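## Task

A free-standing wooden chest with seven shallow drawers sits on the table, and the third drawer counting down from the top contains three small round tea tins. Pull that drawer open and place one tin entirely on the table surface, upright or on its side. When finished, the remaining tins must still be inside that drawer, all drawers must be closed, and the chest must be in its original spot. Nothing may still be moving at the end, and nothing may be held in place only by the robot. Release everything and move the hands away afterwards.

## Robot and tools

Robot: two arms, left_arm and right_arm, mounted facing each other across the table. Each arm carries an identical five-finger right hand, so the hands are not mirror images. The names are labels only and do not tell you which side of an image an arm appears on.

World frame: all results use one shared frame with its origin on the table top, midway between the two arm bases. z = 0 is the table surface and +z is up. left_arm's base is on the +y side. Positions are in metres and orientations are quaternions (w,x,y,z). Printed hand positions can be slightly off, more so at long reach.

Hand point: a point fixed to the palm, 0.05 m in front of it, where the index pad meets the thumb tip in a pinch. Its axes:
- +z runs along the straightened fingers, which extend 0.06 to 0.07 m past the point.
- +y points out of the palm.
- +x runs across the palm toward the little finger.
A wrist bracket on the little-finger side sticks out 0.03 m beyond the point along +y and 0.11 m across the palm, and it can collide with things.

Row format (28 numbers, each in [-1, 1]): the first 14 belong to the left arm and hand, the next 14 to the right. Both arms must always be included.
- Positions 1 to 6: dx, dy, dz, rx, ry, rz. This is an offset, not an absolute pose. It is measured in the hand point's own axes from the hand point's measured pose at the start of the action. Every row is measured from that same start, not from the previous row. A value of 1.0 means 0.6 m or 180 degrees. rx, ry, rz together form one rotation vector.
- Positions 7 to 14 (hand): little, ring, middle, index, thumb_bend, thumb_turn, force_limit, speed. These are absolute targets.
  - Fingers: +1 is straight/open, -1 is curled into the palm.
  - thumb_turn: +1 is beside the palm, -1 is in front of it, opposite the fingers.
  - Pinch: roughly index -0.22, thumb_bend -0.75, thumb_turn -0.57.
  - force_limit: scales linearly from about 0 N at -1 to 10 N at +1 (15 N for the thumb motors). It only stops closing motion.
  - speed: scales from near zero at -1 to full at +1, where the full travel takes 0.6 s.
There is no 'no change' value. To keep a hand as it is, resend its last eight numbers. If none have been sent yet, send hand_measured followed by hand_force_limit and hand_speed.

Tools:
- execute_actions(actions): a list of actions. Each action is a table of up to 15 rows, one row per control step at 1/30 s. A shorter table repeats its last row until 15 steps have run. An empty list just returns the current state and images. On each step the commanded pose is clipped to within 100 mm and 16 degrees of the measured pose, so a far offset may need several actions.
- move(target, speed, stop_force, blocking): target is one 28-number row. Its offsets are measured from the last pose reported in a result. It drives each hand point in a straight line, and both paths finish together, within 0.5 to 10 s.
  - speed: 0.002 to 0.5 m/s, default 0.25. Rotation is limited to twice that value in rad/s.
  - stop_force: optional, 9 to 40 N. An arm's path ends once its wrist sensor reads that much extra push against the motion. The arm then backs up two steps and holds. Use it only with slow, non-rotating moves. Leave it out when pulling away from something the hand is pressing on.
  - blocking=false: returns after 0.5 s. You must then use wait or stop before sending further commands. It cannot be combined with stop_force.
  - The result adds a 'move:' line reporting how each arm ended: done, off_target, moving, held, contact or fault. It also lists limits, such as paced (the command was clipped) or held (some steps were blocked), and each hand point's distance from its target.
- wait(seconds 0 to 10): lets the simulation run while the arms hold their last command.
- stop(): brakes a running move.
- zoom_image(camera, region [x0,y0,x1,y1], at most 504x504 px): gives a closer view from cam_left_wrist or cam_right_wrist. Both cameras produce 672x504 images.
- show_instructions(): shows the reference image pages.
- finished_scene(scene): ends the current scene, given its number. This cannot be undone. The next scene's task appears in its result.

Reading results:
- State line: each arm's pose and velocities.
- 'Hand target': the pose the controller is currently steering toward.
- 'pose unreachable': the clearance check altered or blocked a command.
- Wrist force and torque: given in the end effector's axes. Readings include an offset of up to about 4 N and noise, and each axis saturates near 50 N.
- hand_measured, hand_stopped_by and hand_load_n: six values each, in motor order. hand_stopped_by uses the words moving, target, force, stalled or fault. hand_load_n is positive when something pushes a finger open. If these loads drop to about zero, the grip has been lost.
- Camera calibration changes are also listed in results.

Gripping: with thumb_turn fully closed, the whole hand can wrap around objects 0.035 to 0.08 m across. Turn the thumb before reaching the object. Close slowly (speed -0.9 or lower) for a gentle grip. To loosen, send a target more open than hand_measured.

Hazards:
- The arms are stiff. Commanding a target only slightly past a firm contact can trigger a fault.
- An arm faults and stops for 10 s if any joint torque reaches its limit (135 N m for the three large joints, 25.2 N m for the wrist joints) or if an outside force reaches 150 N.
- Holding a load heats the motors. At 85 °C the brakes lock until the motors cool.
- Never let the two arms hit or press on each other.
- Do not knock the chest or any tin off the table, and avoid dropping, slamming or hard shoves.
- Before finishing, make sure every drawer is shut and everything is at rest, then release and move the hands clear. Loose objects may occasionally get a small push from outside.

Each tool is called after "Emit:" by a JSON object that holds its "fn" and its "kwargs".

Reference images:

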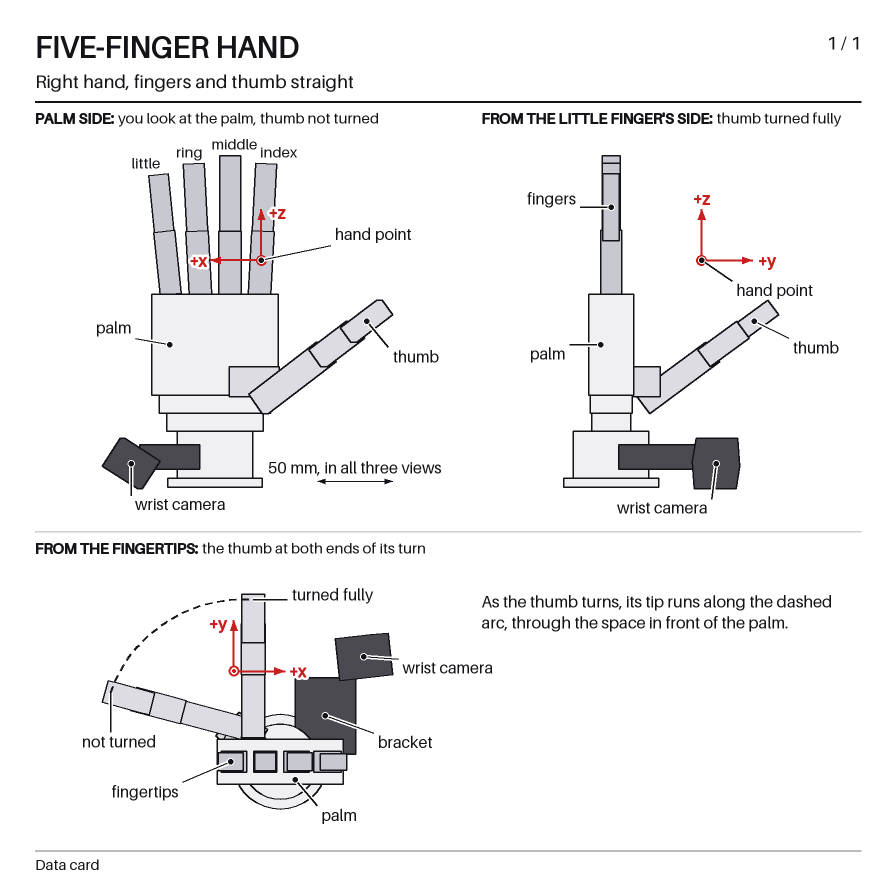

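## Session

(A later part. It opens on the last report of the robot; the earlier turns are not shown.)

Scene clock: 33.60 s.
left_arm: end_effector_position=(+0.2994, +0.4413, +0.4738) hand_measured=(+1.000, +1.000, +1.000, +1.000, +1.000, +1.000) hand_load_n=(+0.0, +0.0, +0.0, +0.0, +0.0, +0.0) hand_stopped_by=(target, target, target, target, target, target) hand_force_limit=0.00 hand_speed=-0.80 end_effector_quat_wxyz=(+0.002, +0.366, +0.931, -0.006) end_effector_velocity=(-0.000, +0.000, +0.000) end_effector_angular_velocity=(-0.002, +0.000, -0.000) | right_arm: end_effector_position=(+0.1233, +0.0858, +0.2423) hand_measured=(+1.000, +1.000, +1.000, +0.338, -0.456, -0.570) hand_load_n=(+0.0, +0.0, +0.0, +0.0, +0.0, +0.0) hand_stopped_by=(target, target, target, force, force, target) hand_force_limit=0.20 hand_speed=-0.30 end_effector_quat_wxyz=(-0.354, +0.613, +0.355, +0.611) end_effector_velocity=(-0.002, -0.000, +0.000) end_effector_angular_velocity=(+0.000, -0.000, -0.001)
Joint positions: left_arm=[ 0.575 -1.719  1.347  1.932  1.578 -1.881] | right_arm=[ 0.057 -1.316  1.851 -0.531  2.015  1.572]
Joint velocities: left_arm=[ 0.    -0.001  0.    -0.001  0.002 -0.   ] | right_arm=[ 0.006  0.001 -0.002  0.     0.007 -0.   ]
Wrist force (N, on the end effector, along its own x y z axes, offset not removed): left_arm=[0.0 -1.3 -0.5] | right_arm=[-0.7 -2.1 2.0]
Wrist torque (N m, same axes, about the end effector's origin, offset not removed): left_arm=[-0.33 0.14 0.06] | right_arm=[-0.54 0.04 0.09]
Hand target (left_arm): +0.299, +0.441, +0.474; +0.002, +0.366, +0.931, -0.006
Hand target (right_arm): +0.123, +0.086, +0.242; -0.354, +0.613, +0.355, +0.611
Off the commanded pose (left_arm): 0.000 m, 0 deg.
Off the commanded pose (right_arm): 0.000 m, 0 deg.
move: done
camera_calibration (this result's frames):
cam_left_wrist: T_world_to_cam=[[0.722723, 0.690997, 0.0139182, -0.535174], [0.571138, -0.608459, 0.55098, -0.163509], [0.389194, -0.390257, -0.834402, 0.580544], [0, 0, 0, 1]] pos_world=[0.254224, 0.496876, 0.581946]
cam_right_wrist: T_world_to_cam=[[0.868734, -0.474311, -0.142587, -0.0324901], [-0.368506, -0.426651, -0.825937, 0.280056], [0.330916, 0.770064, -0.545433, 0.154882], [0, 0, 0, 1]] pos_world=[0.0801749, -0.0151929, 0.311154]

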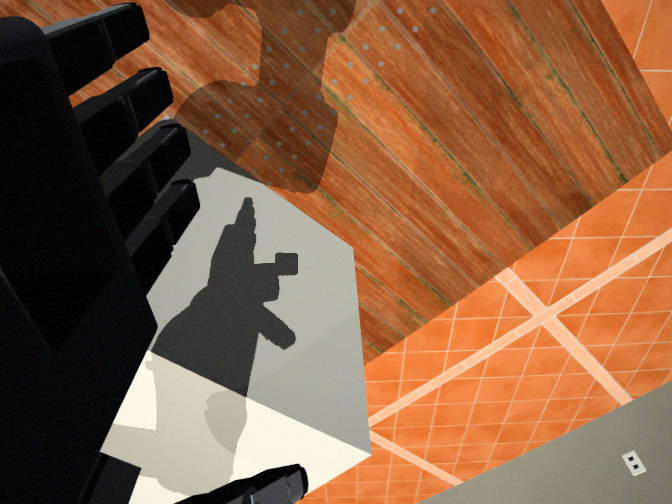

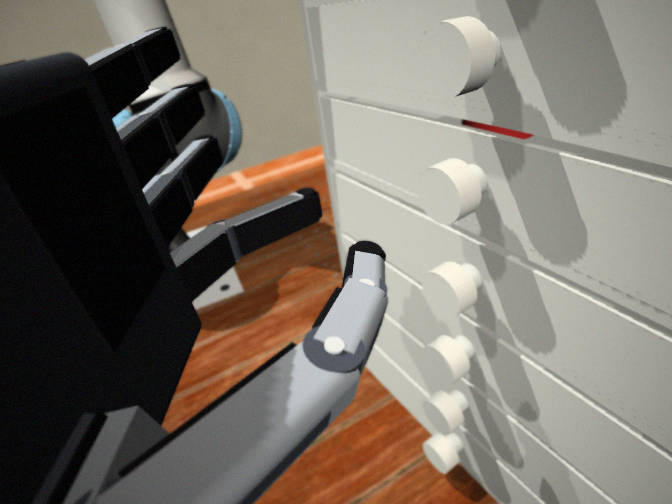

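Emit:
{"fn": "move", "kwargs": {"target": [0,0,0,0,0,0,1,1,1,1,1,1,0,-0.8, 0,0.079,0.052,0,0,0,1,1,1,0.8,-0.1,-0.57,0.8,0], "speed": 0.08}}

Emit:
{"fn": "move", "kwargs": {"target": [0,0,0,0,0,0,1,1,1,1,1,1,0,-0.8, 0,0.022,0.009,0,0,0,1,1,1,0.8,-0.1,-0.57,0.8,0], "speed": 0.01, "stop_force": 9}}

Emit:
{"fn": "execute_actions", "kwargs": {"actions": [[[0,0,0,0,0,0,1,1,1,1,1,1,0,-0.8, 0,0,0,0,0,0,1,1,1,-0.4,-0.9,-0.57,0.8,-0.3]],[[0,0,0,0,0,0,1,1,1,1,1,1,0,-0.8, 0,0,0,0,0,0,1,1,1,-0.4,-0.9,-0.57,0.8,-0.3]],[[0,0,0,0,0,0,1,1,1,1,1,1,0,-0.8, 0,0,0,0,0,0,1,1,1,-0.4,-0.9,-0.57,0.8,-0.3]],[[0,0,0,0,0,0,1,1,1,1,1,1,0,-0.8, 0,0,0,0,0,0,1,1,1,-0.4,-0.9,-0.57,0.8,-0.3]]]}}

Scene clock: 35.07 s.
left_arm: end_effector_position=(+0.2994, +0.4413, +0.4738) hand_measured=(+1.000, +1.000, +1.000, +1.000, +1.000, +1.000) hand_load_n=(+0.0, +0.0, +0.0, +0.0, +0.0, +0.0) hand_stopped_by=(target, target, target, target, target, target) hand_force_limit=0.00 hand_speed=-0.80 end_effector_quat_wxyz=(+0.002, +0.366, +0.931, -0.006) end_effector_velocity=(-0.000, +0.000, +0.000) end_effector_angular_velocity=(+0.000, -0.000, +0.000) | right_arm: end_effector_position=(+0.1796, +0.0892, +0.2423) hand_measured=(+1.000, +1.000, +1.000, +0.800, -0.100, -0.570) hand_load_n=(+0.0, +0.0, +0.0, +0.0, +0.0, +0.0) hand_stopped_by=(target, target, target, target, target, target) hand_force_limit=0.80 hand_speed=0.00 end_effector_quat_wxyz=(-0.354, +0.613, +0.355, +0.611) end_effector_velocity=(+0.003, +0.000, -0.001) end_effector_angular_velocity=(-0.001, +0.000, +0.000)
Joint positions: left_arm=[ 0.575 -1.719  1.347  1.932  1.578 -1.881] | right_arm=[-0.068 -1.328  1.866 -0.535  1.889  1.571]
Joint velocities: left_arm=[-0. -0. -0.  0. -0. -0.] | right_arm=[-0.006  0.     0.001  0.    -0.007  0.   ]
Wrist force (N, on the end effector, along its own x y z axes, offset not removed): left_arm=[0.5 0.4 -0.8] | right_arm=[0.0 -0.6 1.9]
Wrist torque (N m, same axes, about the end effector's origin, offset not removed): left_arm=[-0.09 0.02 0.17] | right_arm=[-0.23 -0.08 0.14]
Hand target (left_arm): +0.299, +0.441, +0.474; +0.002, +0.366, +0.931, -0.006
Hand target (right_arm): +0.180, +0.089, +0.242; -0.354, +0.613, +0.356, +0.611
Off the commanded pose (left_arm): 0.000 m, 0 deg.
Off the commanded pose (right_arm): 0.000 m, 0 deg.
move: done
camera_calibration (this result's frames):
cam_left_wrist: T_world_to_cam=[[0.722723, 0.690997, 0.0139182, -0.535174], [0.571138, -0.608459, 0.55098, -0.163509], [0.389194, -0.390257, -0.834402, 0.580544], [0, 0, 0, 1]] pos_world=[0.254224, 0.496876, 0.581946]
cam_right_wrist: T_world_to_cam=[[0.868755, -0.474384, -0.142213, -0.0798583], [-0.368206, -0.426666, -0.826064, 0.302267], [0.331193, 0.770011, -0.545339, 0.133504], [0, 0, 0, 1]] pos_world=[0.136458, -0.0117164, 0.31114]

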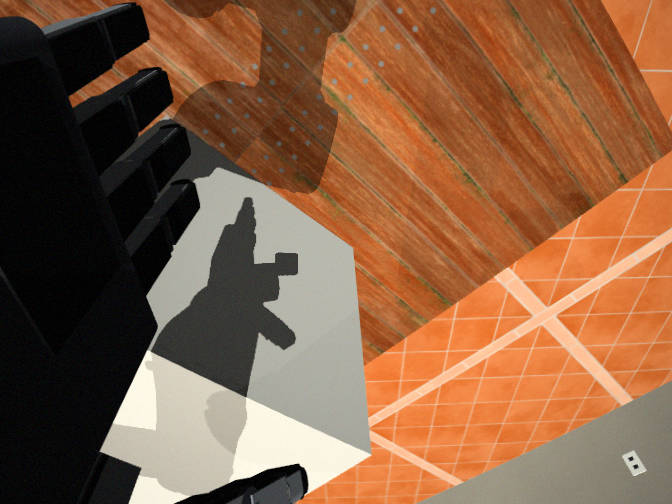

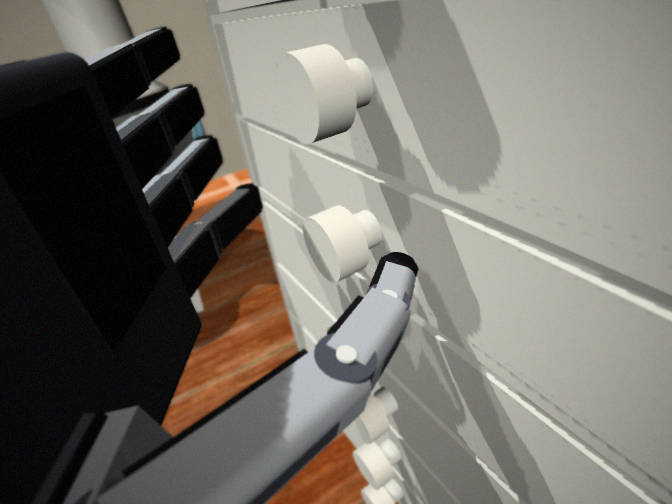

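Scene clock: 36.13 s.
left_arm: end_effector_position=(+0.2994, +0.4413, +0.4738) hand_measured=(+1.000, +1.000, +1.000, +1.000, +1.000, +1.000) hand_load_n=(+0.0, +0.0, +0.0, +0.0, +0.0, +0.0) hand_stopped_by=(target, target, target, target, target, target) hand_force_limit=0.00 hand_speed=-0.80 end_effector_quat_wxyz=(+0.002, +0.366, +0.931, -0.006) end_effector_velocity=(+0.000, -0.000, -0.000) end_effector_angular_velocity=(-0.000, -0.001, +0.000) | right_arm: end_effector_position=(+0.1864, +0.0883, +0.2424) hand_measured=(+1.000, +1.000, +1.000, +0.800, -0.102, -0.570) hand_load_n=(+0.0, +0.0, +0.0, +0.0, -3.0, +1.0) hand_stopped_by=(target, target, target, target, target, target) hand_force_limit=0.80 hand_speed=0.00 end_effector_quat_wxyz=(-0.354, +0.613, +0.355, +0.611) end_effector_velocity=(-0.003, +0.001, +0.001) end_effector_angular_velocity=(+0.001, -0.000, -0.001)
Joint positions: left_arm=[ 0.575 -1.719  1.347  1.932  1.578 -1.881] | right_arm=[-0.084 -1.331  1.871 -0.536  1.874  1.571]
Joint velocities: left_arm=[-0.     0.    -0.    -0.001 -0.    -0.   ] | right_arm=[ 0.008  0.002 -0.004  0.001  0.009  0.   ]
Wrist force (N, on the end effector, along its own x y z axes, offset not removed): left_arm=[-0.5 -0.5 -0.9] | right_arm=[-0.7 -12.7 -7.7]
Wrist torque (N m, same axes, about the end effector's origin, offset not removed): left_arm=[-0.15 0.21 0.08] | right_arm=[-1.03 -0.04 0.11]
Hand target (left_arm): +0.299, +0.441, +0.474; +0.002, +0.366, +0.931, -0.006
Hand target (right_arm): +0.186, +0.088, +0.242; -0.354, +0.613, +0.356, +0.611
Off the commanded pose (left_arm): 0.000 m, 0 deg.
Off the commanded pose (right_arm): 0.007 m, 0 deg.
move: contact (right_arm)
camera_calibration (this result's frames):
cam_left_wrist: T_world_to_cam=[[0.722723, 0.690997, 0.0139183, -0.535174], [0.571138, -0.608459, 0.55098, -0.163509], [0.389194, -0.390257, -0.834402, 0.580544], [0, 0, 0, 1]] pos_world=[0.254224, 0.496876, 0.581946]
cam_right_wrist: T_world_to_cam=[[0.868683, -0.474519, -0.142204, -0.0861735], [-0.368217, -0.426502, -0.826143, 0.304443], [0.331371, 0.770018, -0.545221, 0.132005], [0, 0, 0, 1]] pos_world=[0.143216, -0.0126913, 0.311231]

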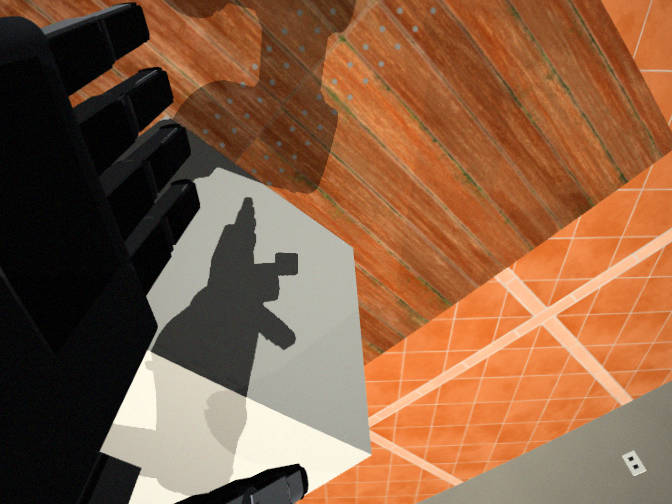

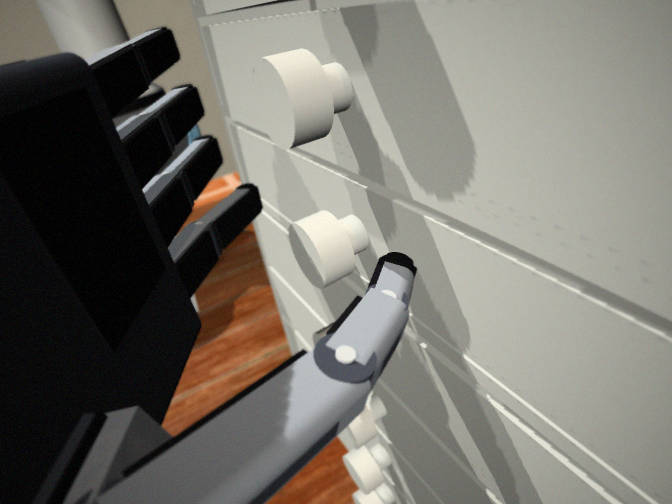

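Scene clock: 38.13 s.
left_arm: end_effector_position=(+0.2994, +0.4413, +0.4738) hand_measured=(+1.000, +1.000, +1.000, +1.000, +1.000, +1.000) hand_load_n=(+0.0, +0.0, +0.0, +0.0, +0.0, +0.0) hand_stopped_by=(target, target, target, target, target, target) hand_force_limit=0.00 hand_speed=-0.80 end_effector_quat_wxyz=(+0.002, +0.366, +0.931, -0.006) end_effector_velocity=(-0.000, -0.000, -0.000) end_effector_angular_velocity=(-0.001, +0.001, -0.000) | right_arm: end_effector_position=(+0.1863, +0.0883, +0.2424) hand_measured=(+1.000, +1.000, +1.000, +0.458, -0.590, -0.570) hand_load_n=(+0.0, +0.0, +0.0, +15.0, +12.5, +1.5) hand_stopped_by=(target, target, target, force, force, target) hand_force_limit=0.80 hand_speed=-0.30 end_effector_quat_wxyz=(-0.354, +0.613, +0.356, +0.611) end_effector_velocity=(+0.000, -0.000, +0.000) end_effector_angular_velocity=(+0.000, +0.000, -0.002)
Joint positions: left_arm=[ 0.575 -1.719  1.347  1.932  1.578 -1.881] | right_arm=[-0.084 -1.331  1.871 -0.536  1.874  1.571]
Joint velocities: left_arm=[-0.     0.001 -0.001 -0.001  0.001  0.   ] | right_arm=[ 0.    -0.    -0.001  0.001  0.002  0.   ]
Wrist force (N, on the end effector, along its own x y z axes, offset not removed): left_arm=[0.9 -2.6 0.8] | right_arm=[-2.0 -9.1 -2.8]
Wrist torque (N m, same axes, about the end effector's origin, offset not removed): left_arm=[-0.56 -0.06 0.12] | right_arm=[0.22 0.14 0.12]
Hand target (left_arm): +0.299, +0.441, +0.474; +0.002, +0.366, +0.931, -0.006
Hand target (right_arm): +0.186, +0.088, +0.242; -0.354, +0.613, +0.356, +0.611
Off the commanded pose (left_arm): 0.000 m, 0 deg.
Off the commanded pose (right_arm): 0.000 m, 0 deg.
camera_calibration (this result's frames):
cam_left_wrist: T_world_to_cam=[[0.722723, 0.690997, 0.0139183, -0.535174], [0.571138, -0.608459, 0.55098, -0.163509], [0.389194, -0.390257, -0.834402, 0.580544], [0, 0, 0, 1]] pos_world=[0.254224, 0.496876, 0.581946]
cam_right_wrist: T_world_to_cam=[[0.868834, -0.47425, -0.142174, -0.0861068], [-0.368084, -0.42668, -0.82611, 0.304361], [0.33112, 0.770085, -0.545278, 0.132014], [0, 0, 0, 1]] pos_world=[0.143131, -0.0126336, 0.311178]

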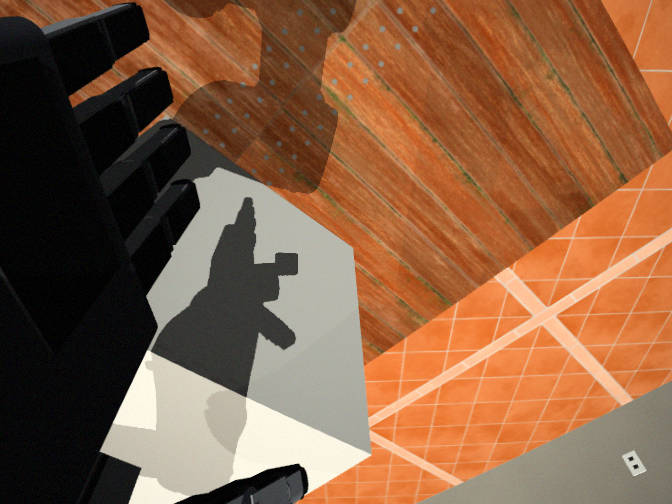

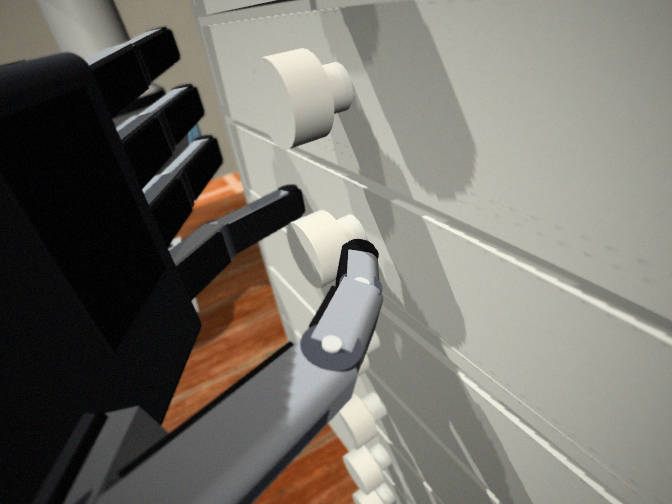

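Thumb behind the head, index at front edge. Try pulling slowly.

Emit:
{"fn": "move", "kwargs": {"target": [0,0,0,0,0,0,1,1,1,1,1,1,0,-0.8, 0,-0.042,-0.027,0,0,0,1,1,1,-0.4,-0.9,-0.57,0.8,-0.3], "speed": 0.015}}

Scene clock: 40.50 s.
left_arm: end_effector_position=(+0.2994, +0.4413, +0.4738) hand_measured=(+1.000, +1.000, +1.000, +1.000, +1.000, +1.000) hand_load_n=(+0.0, +0.0, +0.0, +0.0, +0.0, +0.0) hand_stopped_by=(target, target, target, target, target, target) hand_force_limit=0.00 hand_speed=-0.80 end_effector_quat_wxyz=(+0.002, +0.366, +0.931, -0.006) end_effector_velocity=(+0.001, -0.000, -0.000) end_effector_angular_velocity=(+0.002, -0.001, -0.000) | right_arm: end_effector_position=(+0.1567, +0.0868, +0.2424) hand_measured=(+1.000, +1.000, +1.000, +0.456, -0.590, -0.570) hand_load_n=(+0.0, +0.0, +0.0, +0.5, +10.0, +1.0) hand_stopped_by=(target, target, target, force, force, target) hand_force_limit=0.80 hand_speed=-0.30 end_effector_quat_wxyz=(-0.354, +0.613, +0.355, +0.611) end_effector_velocity=(-0.002, -0.000, -0.000) end_effector_angular_velocity=(-0.001, -0.000, +0.000)
Joint positions: left_arm=[ 0.575 -1.719  1.347  1.932  1.578 -1.881] | right_arm=[-0.018 -1.327  1.865 -0.535  1.94   1.572]
Joint velocities: left_arm=[-0.     0.002 -0.    -0.    -0.002  0.   ] | right_arm=[ 0.005  0.001 -0.001  0.001  0.005 -0.   ]
Wrist force (N, on the end effector, along its own x y z axes, offset not removed): left_arm=[-0.4 -0.1 0.3] | right_arm=[-2.9 5.5 -1.9]
Wrist torque (N m, same axes, about the end effector's origin, offset not removed): left_arm=[-0.28 0.07 0.09] | right_arm=[-0.44 -0.03 0.10]
Hand target (left_arm): +0.299, +0.441, +0.474; +0.002, +0.366, +0.931, -0.006
Hand target (right_arm): +0.156, +0.087, +0.242; -0.354, +0.613, +0.355, +0.611
Off the commanded pose (left_arm): 0.000 m, 0 deg.
Off the commanded pose (right_arm): 0.000 m, 0 deg.
move: done
camera_calibration (this result's frames):
cam_left_wrist: T_world_to_cam=[[0.722723, 0.690997, 0.0139184, -0.535174], [0.571138, -0.608459, 0.55098, -0.163509], [0.389195, -0.390257, -0.834402, 0.580544], [0, 0, 0, 1]] pos_world=[0.254224, 0.496876, 0.581946]
cam_right_wrist: T_world_to_cam=[[0.868817, -0.474222, -0.142374, -0.0610177], [-0.368245, -0.426656, -0.826051, 0.292808], [0.330987, 0.770116, -0.545316, 0.143033], [0, 0, 0, 1]] pos_world=[0.113496, -0.0141592, 0.311186]

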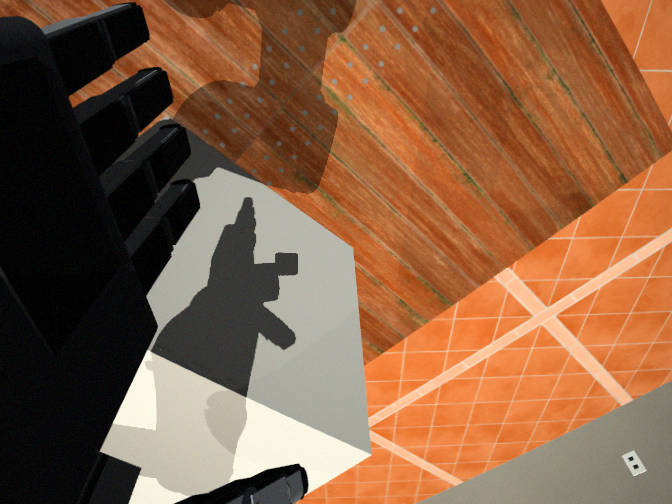

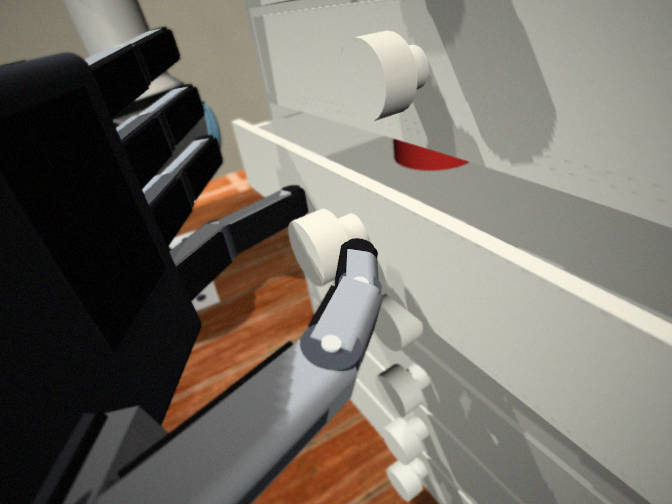

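Emit:
{"fn": "move", "kwargs": {"target": [0,0,0,0,0,0,1,1,1,1,1,1,0,-0.8, 0,-0.126,-0.083,0,0,0,1,1,1,-0.4,-0.9,-0.57,0.8,-0.3], "speed": 0.03}}

Scene clock: 44.00 s.
left_arm: end_effector_position=(+0.2994, +0.4413, +0.4738) hand_measured=(+1.000, +1.000, +1.000, +1.000, +1.000, +1.000) hand_load_n=(+0.0, +0.0, +0.0, +0.0, +0.0, +0.0) hand_stopped_by=(target, target, target, target, target, target) hand_force_limit=0.00 hand_speed=-0.80 end_effector_quat_wxyz=(+0.002, +0.366, +0.931, -0.006) end_effector_velocity=(-0.000, +0.001, +0.000) end_effector_angular_velocity=(-0.001, -0.000, +0.000) | right_arm: end_effector_position=(+0.0666, +0.0812, +0.2424) hand_measured=(+1.000, +1.000, +1.000, +0.456, -0.598, -0.570) hand_load_n=(+0.0, +0.0, +0.0, +0.0, +0.0, +0.0) hand_stopped_by=(target, target, target, force, force, target) hand_force_limit=0.80 hand_speed=-0.30 end_effector_quat_wxyz=(-0.354, +0.613, +0.355, +0.610) end_effector_velocity=(-0.003, +0.000, +0.001) end_effector_angular_velocity=(+0.002, -0.000, +0.000)
Joint positions: left_arm=[ 0.575 -1.719  1.347  1.932  1.578 -1.881] | right_arm=[ 0.183 -1.292  1.819 -0.522  2.141  1.573]
Joint velocities: left_arm=[ 0.    -0.001 -0.     0.001  0.    -0.   ] | right_arm=[ 0.006  0.002 -0.003 -0.     0.006 -0.   ]
Wrist force (N, on the end effector, along its own x y z axes, offset not removed): left_arm=[0.4 -0.3 0.7] | right_arm=[0.4 -1.5 3.0]
Wrist torque (N m, same axes, about the end effector's origin, offset not removed): left_arm=[-0.23 -0.18 0.15] | right_arm=[-0.40 -0.12 0.27]
Hand target (left_arm): +0.299, +0.441, +0.474; +0.002, +0.366, +0.931, -0.006
Hand target (right_arm): +0.066, +0.081, +0.242; -0.354, +0.613, +0.355, +0.610
Off the commanded pose (left_arm): 0.000 m, 0 deg.
Off the commanded pose (right_arm): 0.000 m, 0 deg.
move: done
camera_calibration (this result's frames):
cam_left_wrist: T_world_to_cam=[[0.722723, 0.690997, 0.0139181, -0.535174], [0.571138, -0.608459, 0.55098, -0.163509], [0.389194, -0.390257, -0.834402, 0.580544], [0, 0, 0, 1]] pos_world=[0.254224, 0.496876, 0.581946]
cam_right_wrist: T_world_to_cam=[[0.868748, -0.474176, -0.142947, 0.014704], [-0.368752, -0.42664, -0.825833, 0.257228], [0.330603, 0.770153, -0.545496, 0.177261], [0, 0, 0, 1]] pos_world=[0.0234765, -0.0198016, 0.311224]

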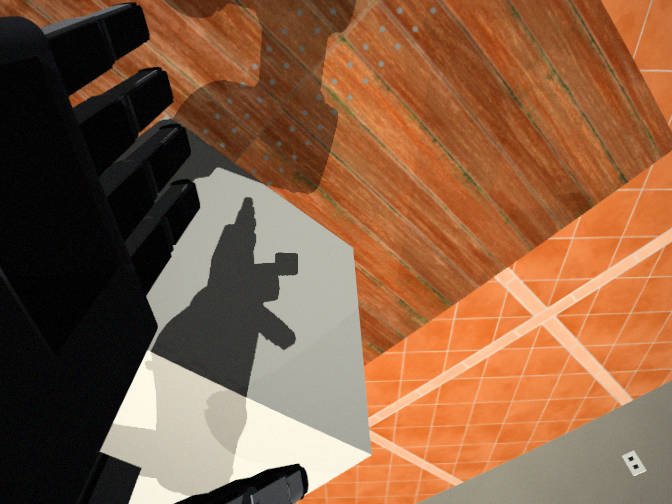

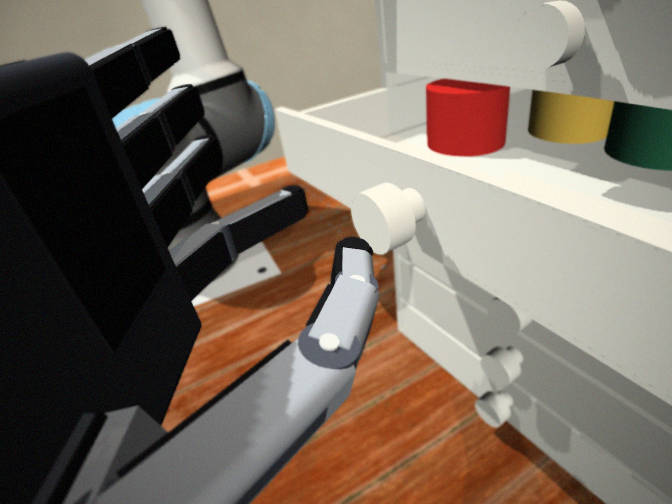

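Emit:
{"fn": "move", "kwargs": {"target": [0,0,0,0,0,0,1,1,1,1,1,1,0,-0.8, 0,0.0,0.0,0,0,0,1,1,1,0.8,-0.1,-0.57,0.8,0]}}

Emit:
{"fn": "move", "kwargs": {"target": [0,0,0,0,0,0,1,1,1,1,1,1,0,-0.8, 0,0.06,0.04,0,0,0,1,1,1,0.8,-0.1,-0.57,0.8,0], "speed": 0.012, "stop_force": 9}}

Scene clock: 45.00 s.
left_arm: end_effector_position=(+0.2994, +0.4413, +0.4738) hand_measured=(+1.000, +1.000, +1.000, +1.000, +1.000, +1.000) hand_load_n=(+0.0, +0.0, +0.0, +0.0, +0.0, +0.0) hand_stopped_by=(target, target, target, target, target, target) hand_force_limit=0.00 hand_speed=-0.80 end_effector_quat_wxyz=(+0.002, +0.366, +0.931, -0.006) end_effector_velocity=(-0.000, +0.000, +0.000) end_effector_angular_velocity=(-0.001, +0.001, -0.000) | right_arm: end_effector_position=(+0.0666, +0.0812, +0.2423) hand_measured=(+1.000, +1.000, +1.000, +0.800, -0.100, -0.570) hand_load_n=(+0.0, +0.0, +0.0, +0.0, +0.0, +0.0) hand_stopped_by=(target, target, target, target, target, target) hand_force_limit=0.80 hand_speed=0.00 end_effector_quat_wxyz=(-0.354, +0.613, +0.355, +0.610) end_effector_velocity=(+0.001, -0.000, +0.001) end_effector_angular_velocity=(+0.001, +0.000, -0.001)
Joint positions: left_arm=[ 0.575 -1.719  1.347  1.932  1.578 -1.881] | right_arm=[ 0.183 -1.292  1.819 -0.522  2.141  1.573]
Joint velocities: left_arm=[-0.    -0.001 -0.     0.     0.001  0.   ] | right_arm=[-0.001 -0.001 -0.     0.     0.001  0.   ]
Wrist force (N, on the end effector, along its own x y z axes, offset not removed): left_arm=[2.2 1.1 -0.4] | right_arm=[1.2 -1.0 2.8]
Wrist torque (N m, same axes, about the end effector's origin, offset not removed): left_arm=[-0.05 -0.36 0.17] | right_arm=[-0.37 -0.23 0.19]
Hand target (left_arm): +0.299, +0.441, +0.474; +0.002, +0.366, +0.931, -0.006
Hand target (right_arm): +0.067, +0.081, +0.242; -0.354, +0.613, +0.355, +0.610
Off the commanded pose (left_arm): 0.000 m, 0 deg.
Off the commanded pose (right_arm): 0.000 m, 0 deg.
move: done
camera_calibration (this result's frames):
cam_left_wrist: T_world_to_cam=[[0.722724, 0.690997, 0.0139182, -0.535174], [0.571138, -0.608459, 0.55098, -0.163509], [0.389194, -0.390257, -0.834402, 0.580544], [0, 0, 0, 1]] pos_world=[0.254224, 0.496876, 0.581946]
cam_right_wrist: T_world_to_cam=[[0.868764, -0.474167, -0.142878, 0.0147022], [-0.368738, -0.426773, -0.825771, 0.257162], [0.330577, 0.770085, -0.545608, 0.177277], [0, 0, 0, 1]] pos_world=[0.023449, -0.0197975, 0.311182]

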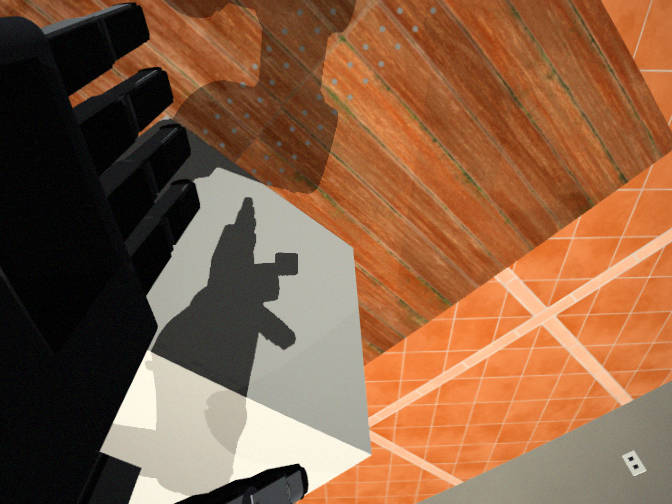

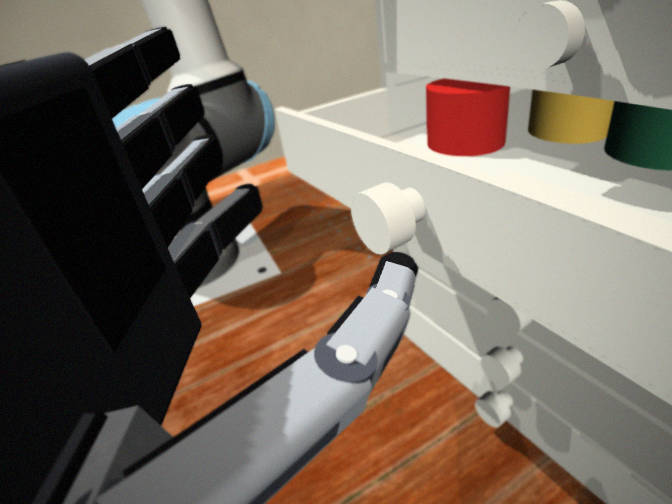

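Scene clock: 48.87 s.
left_arm: end_effector_position=(+0.2994, +0.4413, +0.4738) hand_measured=(+1.000, +1.000, +1.000, +1.000, +1.000, +1.000) hand_load_n=(+0.0, +0.0, +0.0, +0.0, +0.0, +0.0) hand_stopped_by=(target, target, target, target, target, target) hand_force_limit=0.00 hand_speed=-0.80 end_effector_quat_wxyz=(+0.002, +0.366, +0.931, -0.006) end_effector_velocity=(-0.000, -0.000, -0.000) end_effector_angular_velocity=(-0.000, +0.001, -0.000) | right_arm: end_effector_position=(+0.1094, +0.0841, +0.2423) hand_measured=(+1.000, +1.000, +1.000, +0.800, -0.100, -0.570) hand_load_n=(+0.0, +0.0, +0.0, +0.0, +0.5, +0.0) hand_stopped_by=(target, target, target, target, target, target) hand_force_limit=0.80 hand_speed=0.00 end_effector_quat_wxyz=(-0.354, +0.613, +0.355, +0.611) end_effector_velocity=(+0.002, +0.000, +0.000) end_effector_angular_velocity=(+0.001, +0.000, +0.000)
Joint positions: left_arm=[ 0.575 -1.719  1.347  1.932  1.578 -1.881] | right_arm=[ 0.088 -1.313  1.847 -0.53   2.045  1.573]
Joint velocities: left_arm=[0.    0.    0.    0.    0.001 0.   ] | right_arm=[-0.006 -0.001  0.001 -0.002 -0.006  0.   ]
Wrist force (N, on the end effector, along its own x y z axes, offset not removed): left_arm=[0.8 -1.9 -0.5] | right_arm=[1.3 -2.5 0.3]
Wrist torque (N m, same axes, about the end effector's origin, offset not removed): left_arm=[-0.45 -0.08 0.16] | right_arm=[-0.43 -0.17 0.30]
Hand target (left_arm): +0.299, +0.441, +0.474; +0.002, +0.366, +0.931, -0.006
Hand target (right_arm): +0.110, +0.084, +0.242; -0.354, +0.613, +0.355, +0.611
Off the commanded pose (left_arm): 0.000 m, 0 deg.
Off the commanded pose (right_arm): 0.000 m, 0 deg.
move: done
camera_calibration (this result's frames):
cam_left_wrist: T_world_to_cam=[[0.722723, 0.690997, 0.0139182, -0.535174], [0.571138, -0.608459, 0.55098, -0.163509], [0.389194, -0.390257, -0.834402, 0.580544], [0, 0, 0, 1]] pos_world=[0.254224, 0.496876, 0.581946]
cam_right_wrist: T_world_to_cam=[[0.868795, -0.474191, -0.142613, -0.021236], [-0.368498, -0.426764, -0.825882, 0.274214], [0.330764, 0.770075, -0.545509, 0.160802], [0, 0, 0, 1]] pos_world=[0.0663096, -0.0168749, 0.311159]

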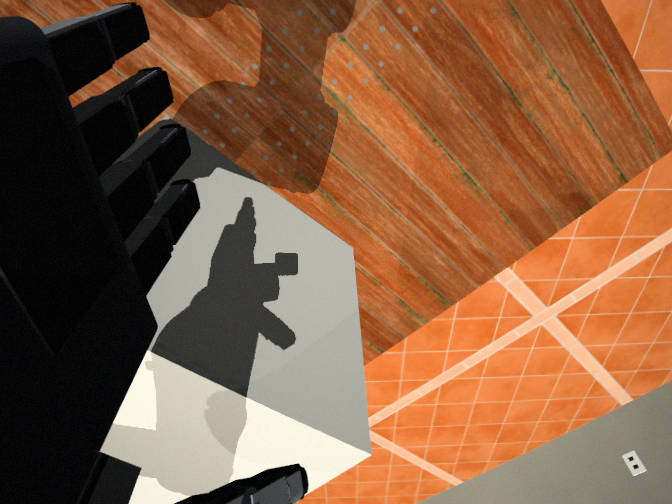

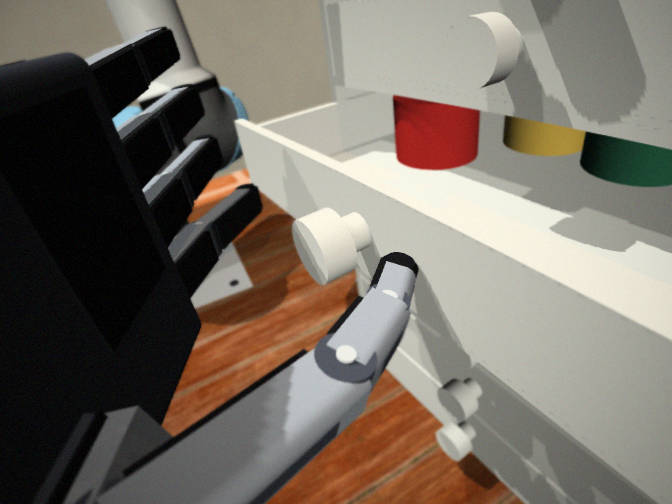

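Emit:
{"fn": "execute_actions", "kwargs": {"actions": [[[0,0,0,0,0,0,1,1,1,1,1,1,0,-0.8, 0,0,0,0,0,0,1,1,1,0.8,-0.9,-0.57,0.8,-0.3]],[[0,0,0,0,0,0,1,1,1,1,1,1,0,-0.8, 0,0,0,0,0,0,1,1,1,-0.4,-0.9,-0.57,0.8,-0.3]],[[0,0,0,0,0,0,1,1,1,1,1,1,0,-0.8, 0,0,0,0,0,0,1,1,1,-0.4,-0.9,-0.57,0.8,-0.3]],[[0,0,0,0,0,0,1,1,1,1,1,1,0,-0.8, 0,0,0,0,0,0,1,1,1,-0.4,-0.9,-0.57,0.8,-0.3]]]}}

Emit:
{"fn": "move", "kwargs": {"target": [0,0,0,0,0,0,1,1,1,1,1,1,0,-0.8, 0,-0.084,-0.055,0,0,0,1,1,1,-0.4,-0.9,-0.57,0.8,-0.3], "speed": 0.012}}

Scene clock: 51.23 s.
left_arm: end_effector_position=(+0.2994, +0.4413, +0.4738) hand_measured=(+1.000, +1.000, +1.000, +1.000, +1.000, +1.000) hand_load_n=(+0.0, +0.0, +0.0, +0.0, +0.0, +0.0) hand_stopped_by=(target, target, target, target, target, target) hand_force_limit=0.00 hand_speed=-0.80 end_effector_quat_wxyz=(+0.002, +0.366, +0.931, -0.006) end_effector_velocity=(-0.000, +0.000, +0.000) end_effector_angular_velocity=(-0.002, -0.001, -0.000) | right_arm: end_effector_position=(+0.1095, +0.0841, +0.2424) hand_measured=(+1.000, +1.000, +1.000, +0.380, -0.636, -0.570) hand_load_n=(+0.0, +0.0, +0.0, +8.5, +15.5, +0.5) hand_stopped_by=(target, target, target, force, force, target) hand_force_limit=0.80 hand_speed=-0.30 end_effector_quat_wxyz=(-0.354, +0.613, +0.355, +0.611) end_effector_velocity=(+0.000, -0.000, -0.000) end_effector_angular_velocity=(-0.000, -0.000, +0.000)
Joint positions: left_arm=[ 0.575 -1.719  1.347  1.932  1.578 -1.881] | right_arm=[ 0.088 -1.313  1.847 -0.53   2.045  1.573]
Joint velocities: left_arm=[-0.    -0.002 -0.     0.     0.     0.   ] | right_arm=[-0.    -0.     0.     0.    -0.001 -0.   ]
Wrist force (N, on the end effector, along its own x y z axes, offset not removed): left_arm=[0.8 -1.5 -0.9] | right_arm=[-3.7 -0.1 -5.2]
Wrist torque (N m, same axes, about the end effector's origin, offset not removed): left_arm=[-0.38 -0.01 0.05] | right_arm=[0.05 -0.04 0.10]
Hand target (left_arm): +0.299, +0.441, +0.474; +0.002, +0.366, +0.931, -0.006
Hand target (right_arm): +0.109, +0.084, +0.242; -0.354, +0.613, +0.355, +0.611
Off the commanded pose (left_arm): 0.000 m, 0 deg.
Off the commanded pose (right_arm): 0.000 m, 0 deg.
camera_calibration (this result's frames):
cam_left_wrist: T_world_to_cam=[[0.722723, 0.690997, 0.0139182, -0.535174], [0.571138, -0.608459, 0.55098, -0.163509], [0.389194, -0.390257, -0.834402, 0.580544], [0, 0, 0, 1]] pos_world=[0.254224, 0.496876, 0.581946]
cam_right_wrist: T_world_to_cam=[[0.868811, -0.474143, -0.142674, -0.0212312], [-0.368476, -0.426653, -0.82595, 0.274293], [0.330746, 0.770166, -0.545391, 0.160799], [0, 0, 0, 1]] pos_world=[0.0663326, -0.0168807, 0.311222]

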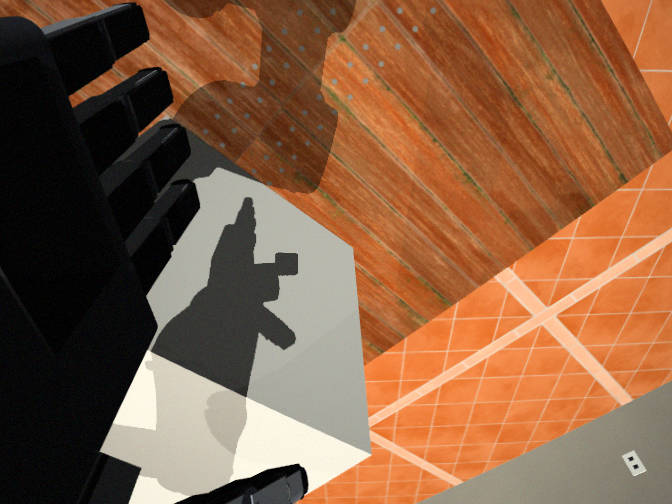

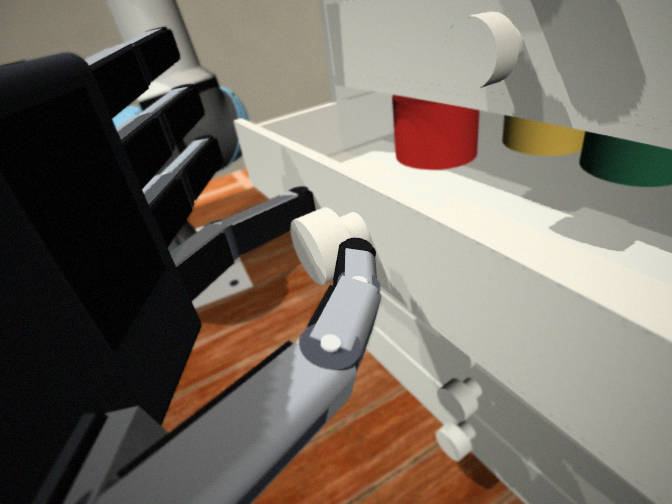

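Scene clock: 56.50 s.
left_arm: end_effector_position=(+0.2994, +0.4413, +0.4738) hand_measured=(+1.000, +1.000, +1.000, +1.000, +1.000, +1.000) hand_load_n=(+0.0, +0.0, +0.0, +0.0, +0.0, +0.0) hand_stopped_by=(target, target, target, target, target, target) hand_force_limit=0.00 hand_speed=-0.80 end_effector_quat_wxyz=(+0.002, +0.366, +0.931, -0.006) end_effector_velocity=(-0.000, +0.000, +0.000) end_effector_angular_velocity=(-0.001, -0.001, -0.000) | right_arm: end_effector_position=(+0.0496, +0.0805, +0.2424) hand_measured=(+1.000, +1.000, +1.000, +0.378, -0.646, -0.570) hand_load_n=(+0.0, +0.0, +0.0, +0.0, +0.0, +0.0) hand_stopped_by=(target, target, target, force, force, target) hand_force_limit=0.80 hand_speed=-0.30 end_effector_quat_wxyz=(-0.354, +0.613, +0.355, +0.610) end_effector_velocity=(-0.002, -0.000, -0.000) end_effector_angular_velocity=(-0.001, -0.000, -0.000)
Joint positions: left_arm=[ 0.575 -1.719  1.347  1.932  1.578 -1.881] | right_arm=[ 0.22  -1.281  1.803 -0.518  2.178  1.574]
Joint velocities: left_arm=[-0.    -0.001 -0.001 -0.    -0.     0.   ] | right_arm=[ 0.005  0.002 -0.002  0.001  0.006 -0.   ]
Wrist force (N, on the end effector, along its own x y z axes, offset not removed): left_arm=[-1.0 -1.0 -0.1] | right_arm=[1.2 -2.2 2.5]
Wrist torque (N m, same axes, about the end effector's origin, offset not removed): left_arm=[-0.41 0.26 0.01] | right_arm=[-0.53 -0.26 0.17]
Hand target (left_arm): +0.299, +0.441, +0.474; +0.002, +0.366, +0.931, -0.006
Hand target (right_arm): +0.049, +0.080, +0.242; -0.354, +0.613, +0.355, +0.610
Off the commanded pose (left_arm): 0.000 m, 0 deg.
Off the commanded pose (right_arm): 0.000 m, 0 deg.
move: done
camera_calibration (this result's frames):
cam_left_wrist: T_world_to_cam=[[0.722723, 0.690997, 0.0139182, -0.535174], [0.571138, -0.608459, 0.55098, -0.163509], [0.389194, -0.390257, -0.834402, 0.580544], [0, 0, 0, 1]] pos_world=[0.254224, 0.496876, 0.581946]
cam_right_wrist: T_world_to_cam=[[0.868764, -0.47412, -0.143037, 0.0291633], [-0.368812, -0.426666, -0.825793, 0.250695], [0.330495, 0.770173, -0.545533, 0.183411], [0, 0, 0, 1]] pos_world=[0.006507, -0.0204677, 0.311251]

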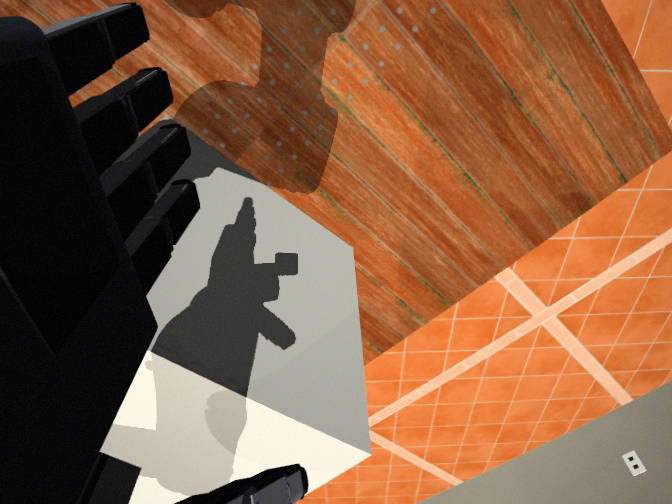

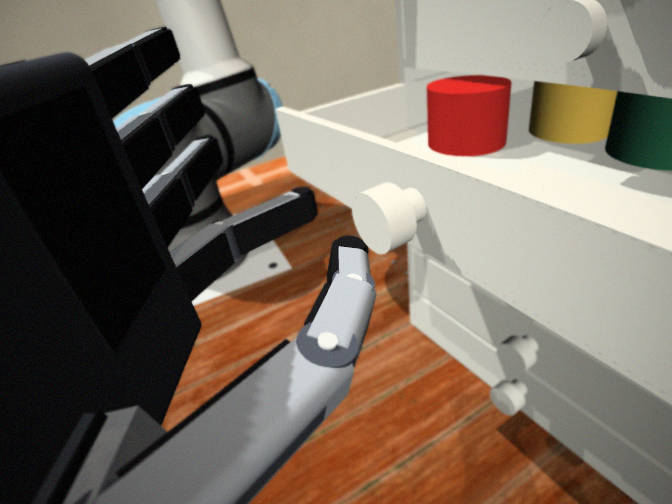

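Emit:
{"fn": "move", "kwargs": {"target": [-0.163,-0.59,0.19,0.475,-0.187,-0.187,1,1,1,0.8,-0.1,-0.57,0.5,0, 0.1,0.047,-0.42,0,0,0,1,1,1,1,1,1,0.8,0]}}

Scene clock: 61.30 s.
left_arm: end_effector_position=(+0.1295, +0.1144, +0.3645) hand_measured=(+1.000, +1.000, +1.000, +0.800, -0.100, -0.570) hand_load_n=(+0.0, +0.0, +0.0, +0.0, +0.0, +0.0) hand_stopped_by=(target, target, target, target, target, target) hand_force_limit=0.50 hand_speed=0.00 end_effector_quat_wxyz=(-0.002, -0.002, +0.702, -0.712) end_effector_velocity=(-0.001, -0.002, +0.000) end_effector_angular_velocity=(-0.010, -0.003, +0.014) | right_arm: end_effector_position=(+0.0199, +0.0122, +0.2603) hand_measured=(+1.000, +1.000, +1.000, +1.000, +1.000, +1.000) hand_load_n=(+0.0, +0.0, +0.0, +0.0, +0.0, +0.0) hand_stopped_by=(target, target, target, target, target, target) hand_force_limit=0.80 hand_speed=0.00 end_effector_quat_wxyz=(-0.354, +0.613, +0.355, +0.610) end_effector_velocity=(-0.000, +0.000, +0.000) end_effector_angular_velocity=(+0.000, -0.000, +0.000)
Joint positions: left_arm=[-0.302 -2.243  2.177  0.049  1.206 -3.142] | right_arm=[ 0.308 -1.414  1.92  -0.501  2.266  1.575]
Joint velocities: left_arm=[-0.027 -0.005  0.008 -0.014 -0.041  0.008] | right_arm=[ 0.     0.    -0.001 -0.     0.    -0.   ]
Wrist force (N, on the end effector, along its own x y z axes, offset not removed): left_arm=[-0.5 -1.0 -0.1] | right_arm=[1.8 -3.6 2.8]
Wrist torque (N m, same axes, about the end effector's origin, offset not removed): left_arm=[-0.34 0.20 0.11] | right_arm=[-0.74 -0.40 0.27]
Hand target (left_arm): +0.129, +0.114, +0.364; -0.001, -0.003, +0.701, -0.713
Hand target (right_arm): +0.020, +0.012, +0.260; -0.354, +0.613, +0.355, +0.610
Off the commanded pose (left_arm): 0.001 m, 0 deg.
Off the commanded pose (right_arm): 0.184 m, 0 deg; position clipped at the last step of the last action.
move: held (right_arm); limits=paced,held; held on 86 of 123 steps (right_arm), including the last (right_arm)
pose unreachable (right arm): on one or more control steps of this call, first in action 0 (counted from 0), this arm could not follow its commanded pose, so it was not sent that pose on those steps. On the call's last step it was still not sent that pose. It may still have moved: this result reports where it is.
cause: the commanded pose would bring two parts of the arm too close to each other (joints 4 (wrist 1) to 6 (wrist 3) lie between them).
camera_calibration (this result's frames):
cam_left_wrist: T_world_to_cam=[[0.0529067, 0.00858305, -0.998563, 0.348848], [0.83779, 0.543783, 0.0490626, -0.188542], [0.543423, -0.839182, 0.021579, 0.147311], [0, 0, 0, 1]] pos_world=[0.0594501, 0.223153, 0.354418]
cam_right_wrist: T_world_to_cam=[[0.86873, -0.474116, -0.143256, 0.0252464], [-0.369047, -0.426736, -0.825652, 0.225357], [0.330322, 0.770136, -0.545689, 0.255653], [0, 0, 0, 1]] pos_world=[-0.0232131, -0.0887503, 0.32919]

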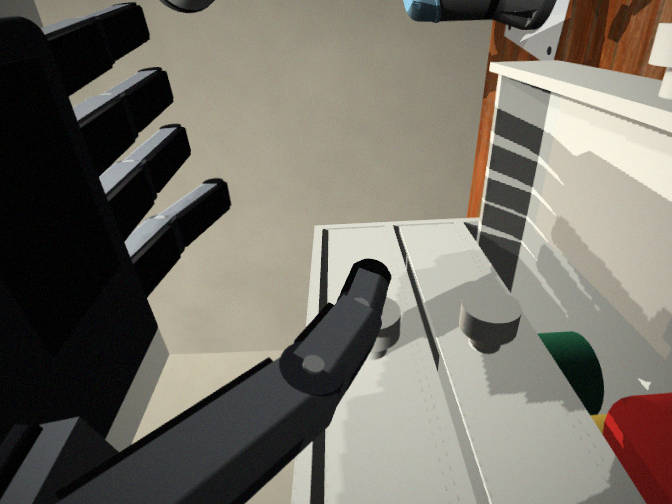

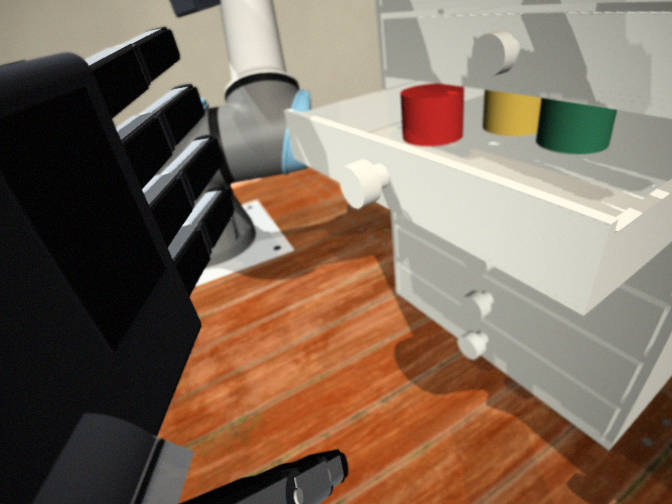

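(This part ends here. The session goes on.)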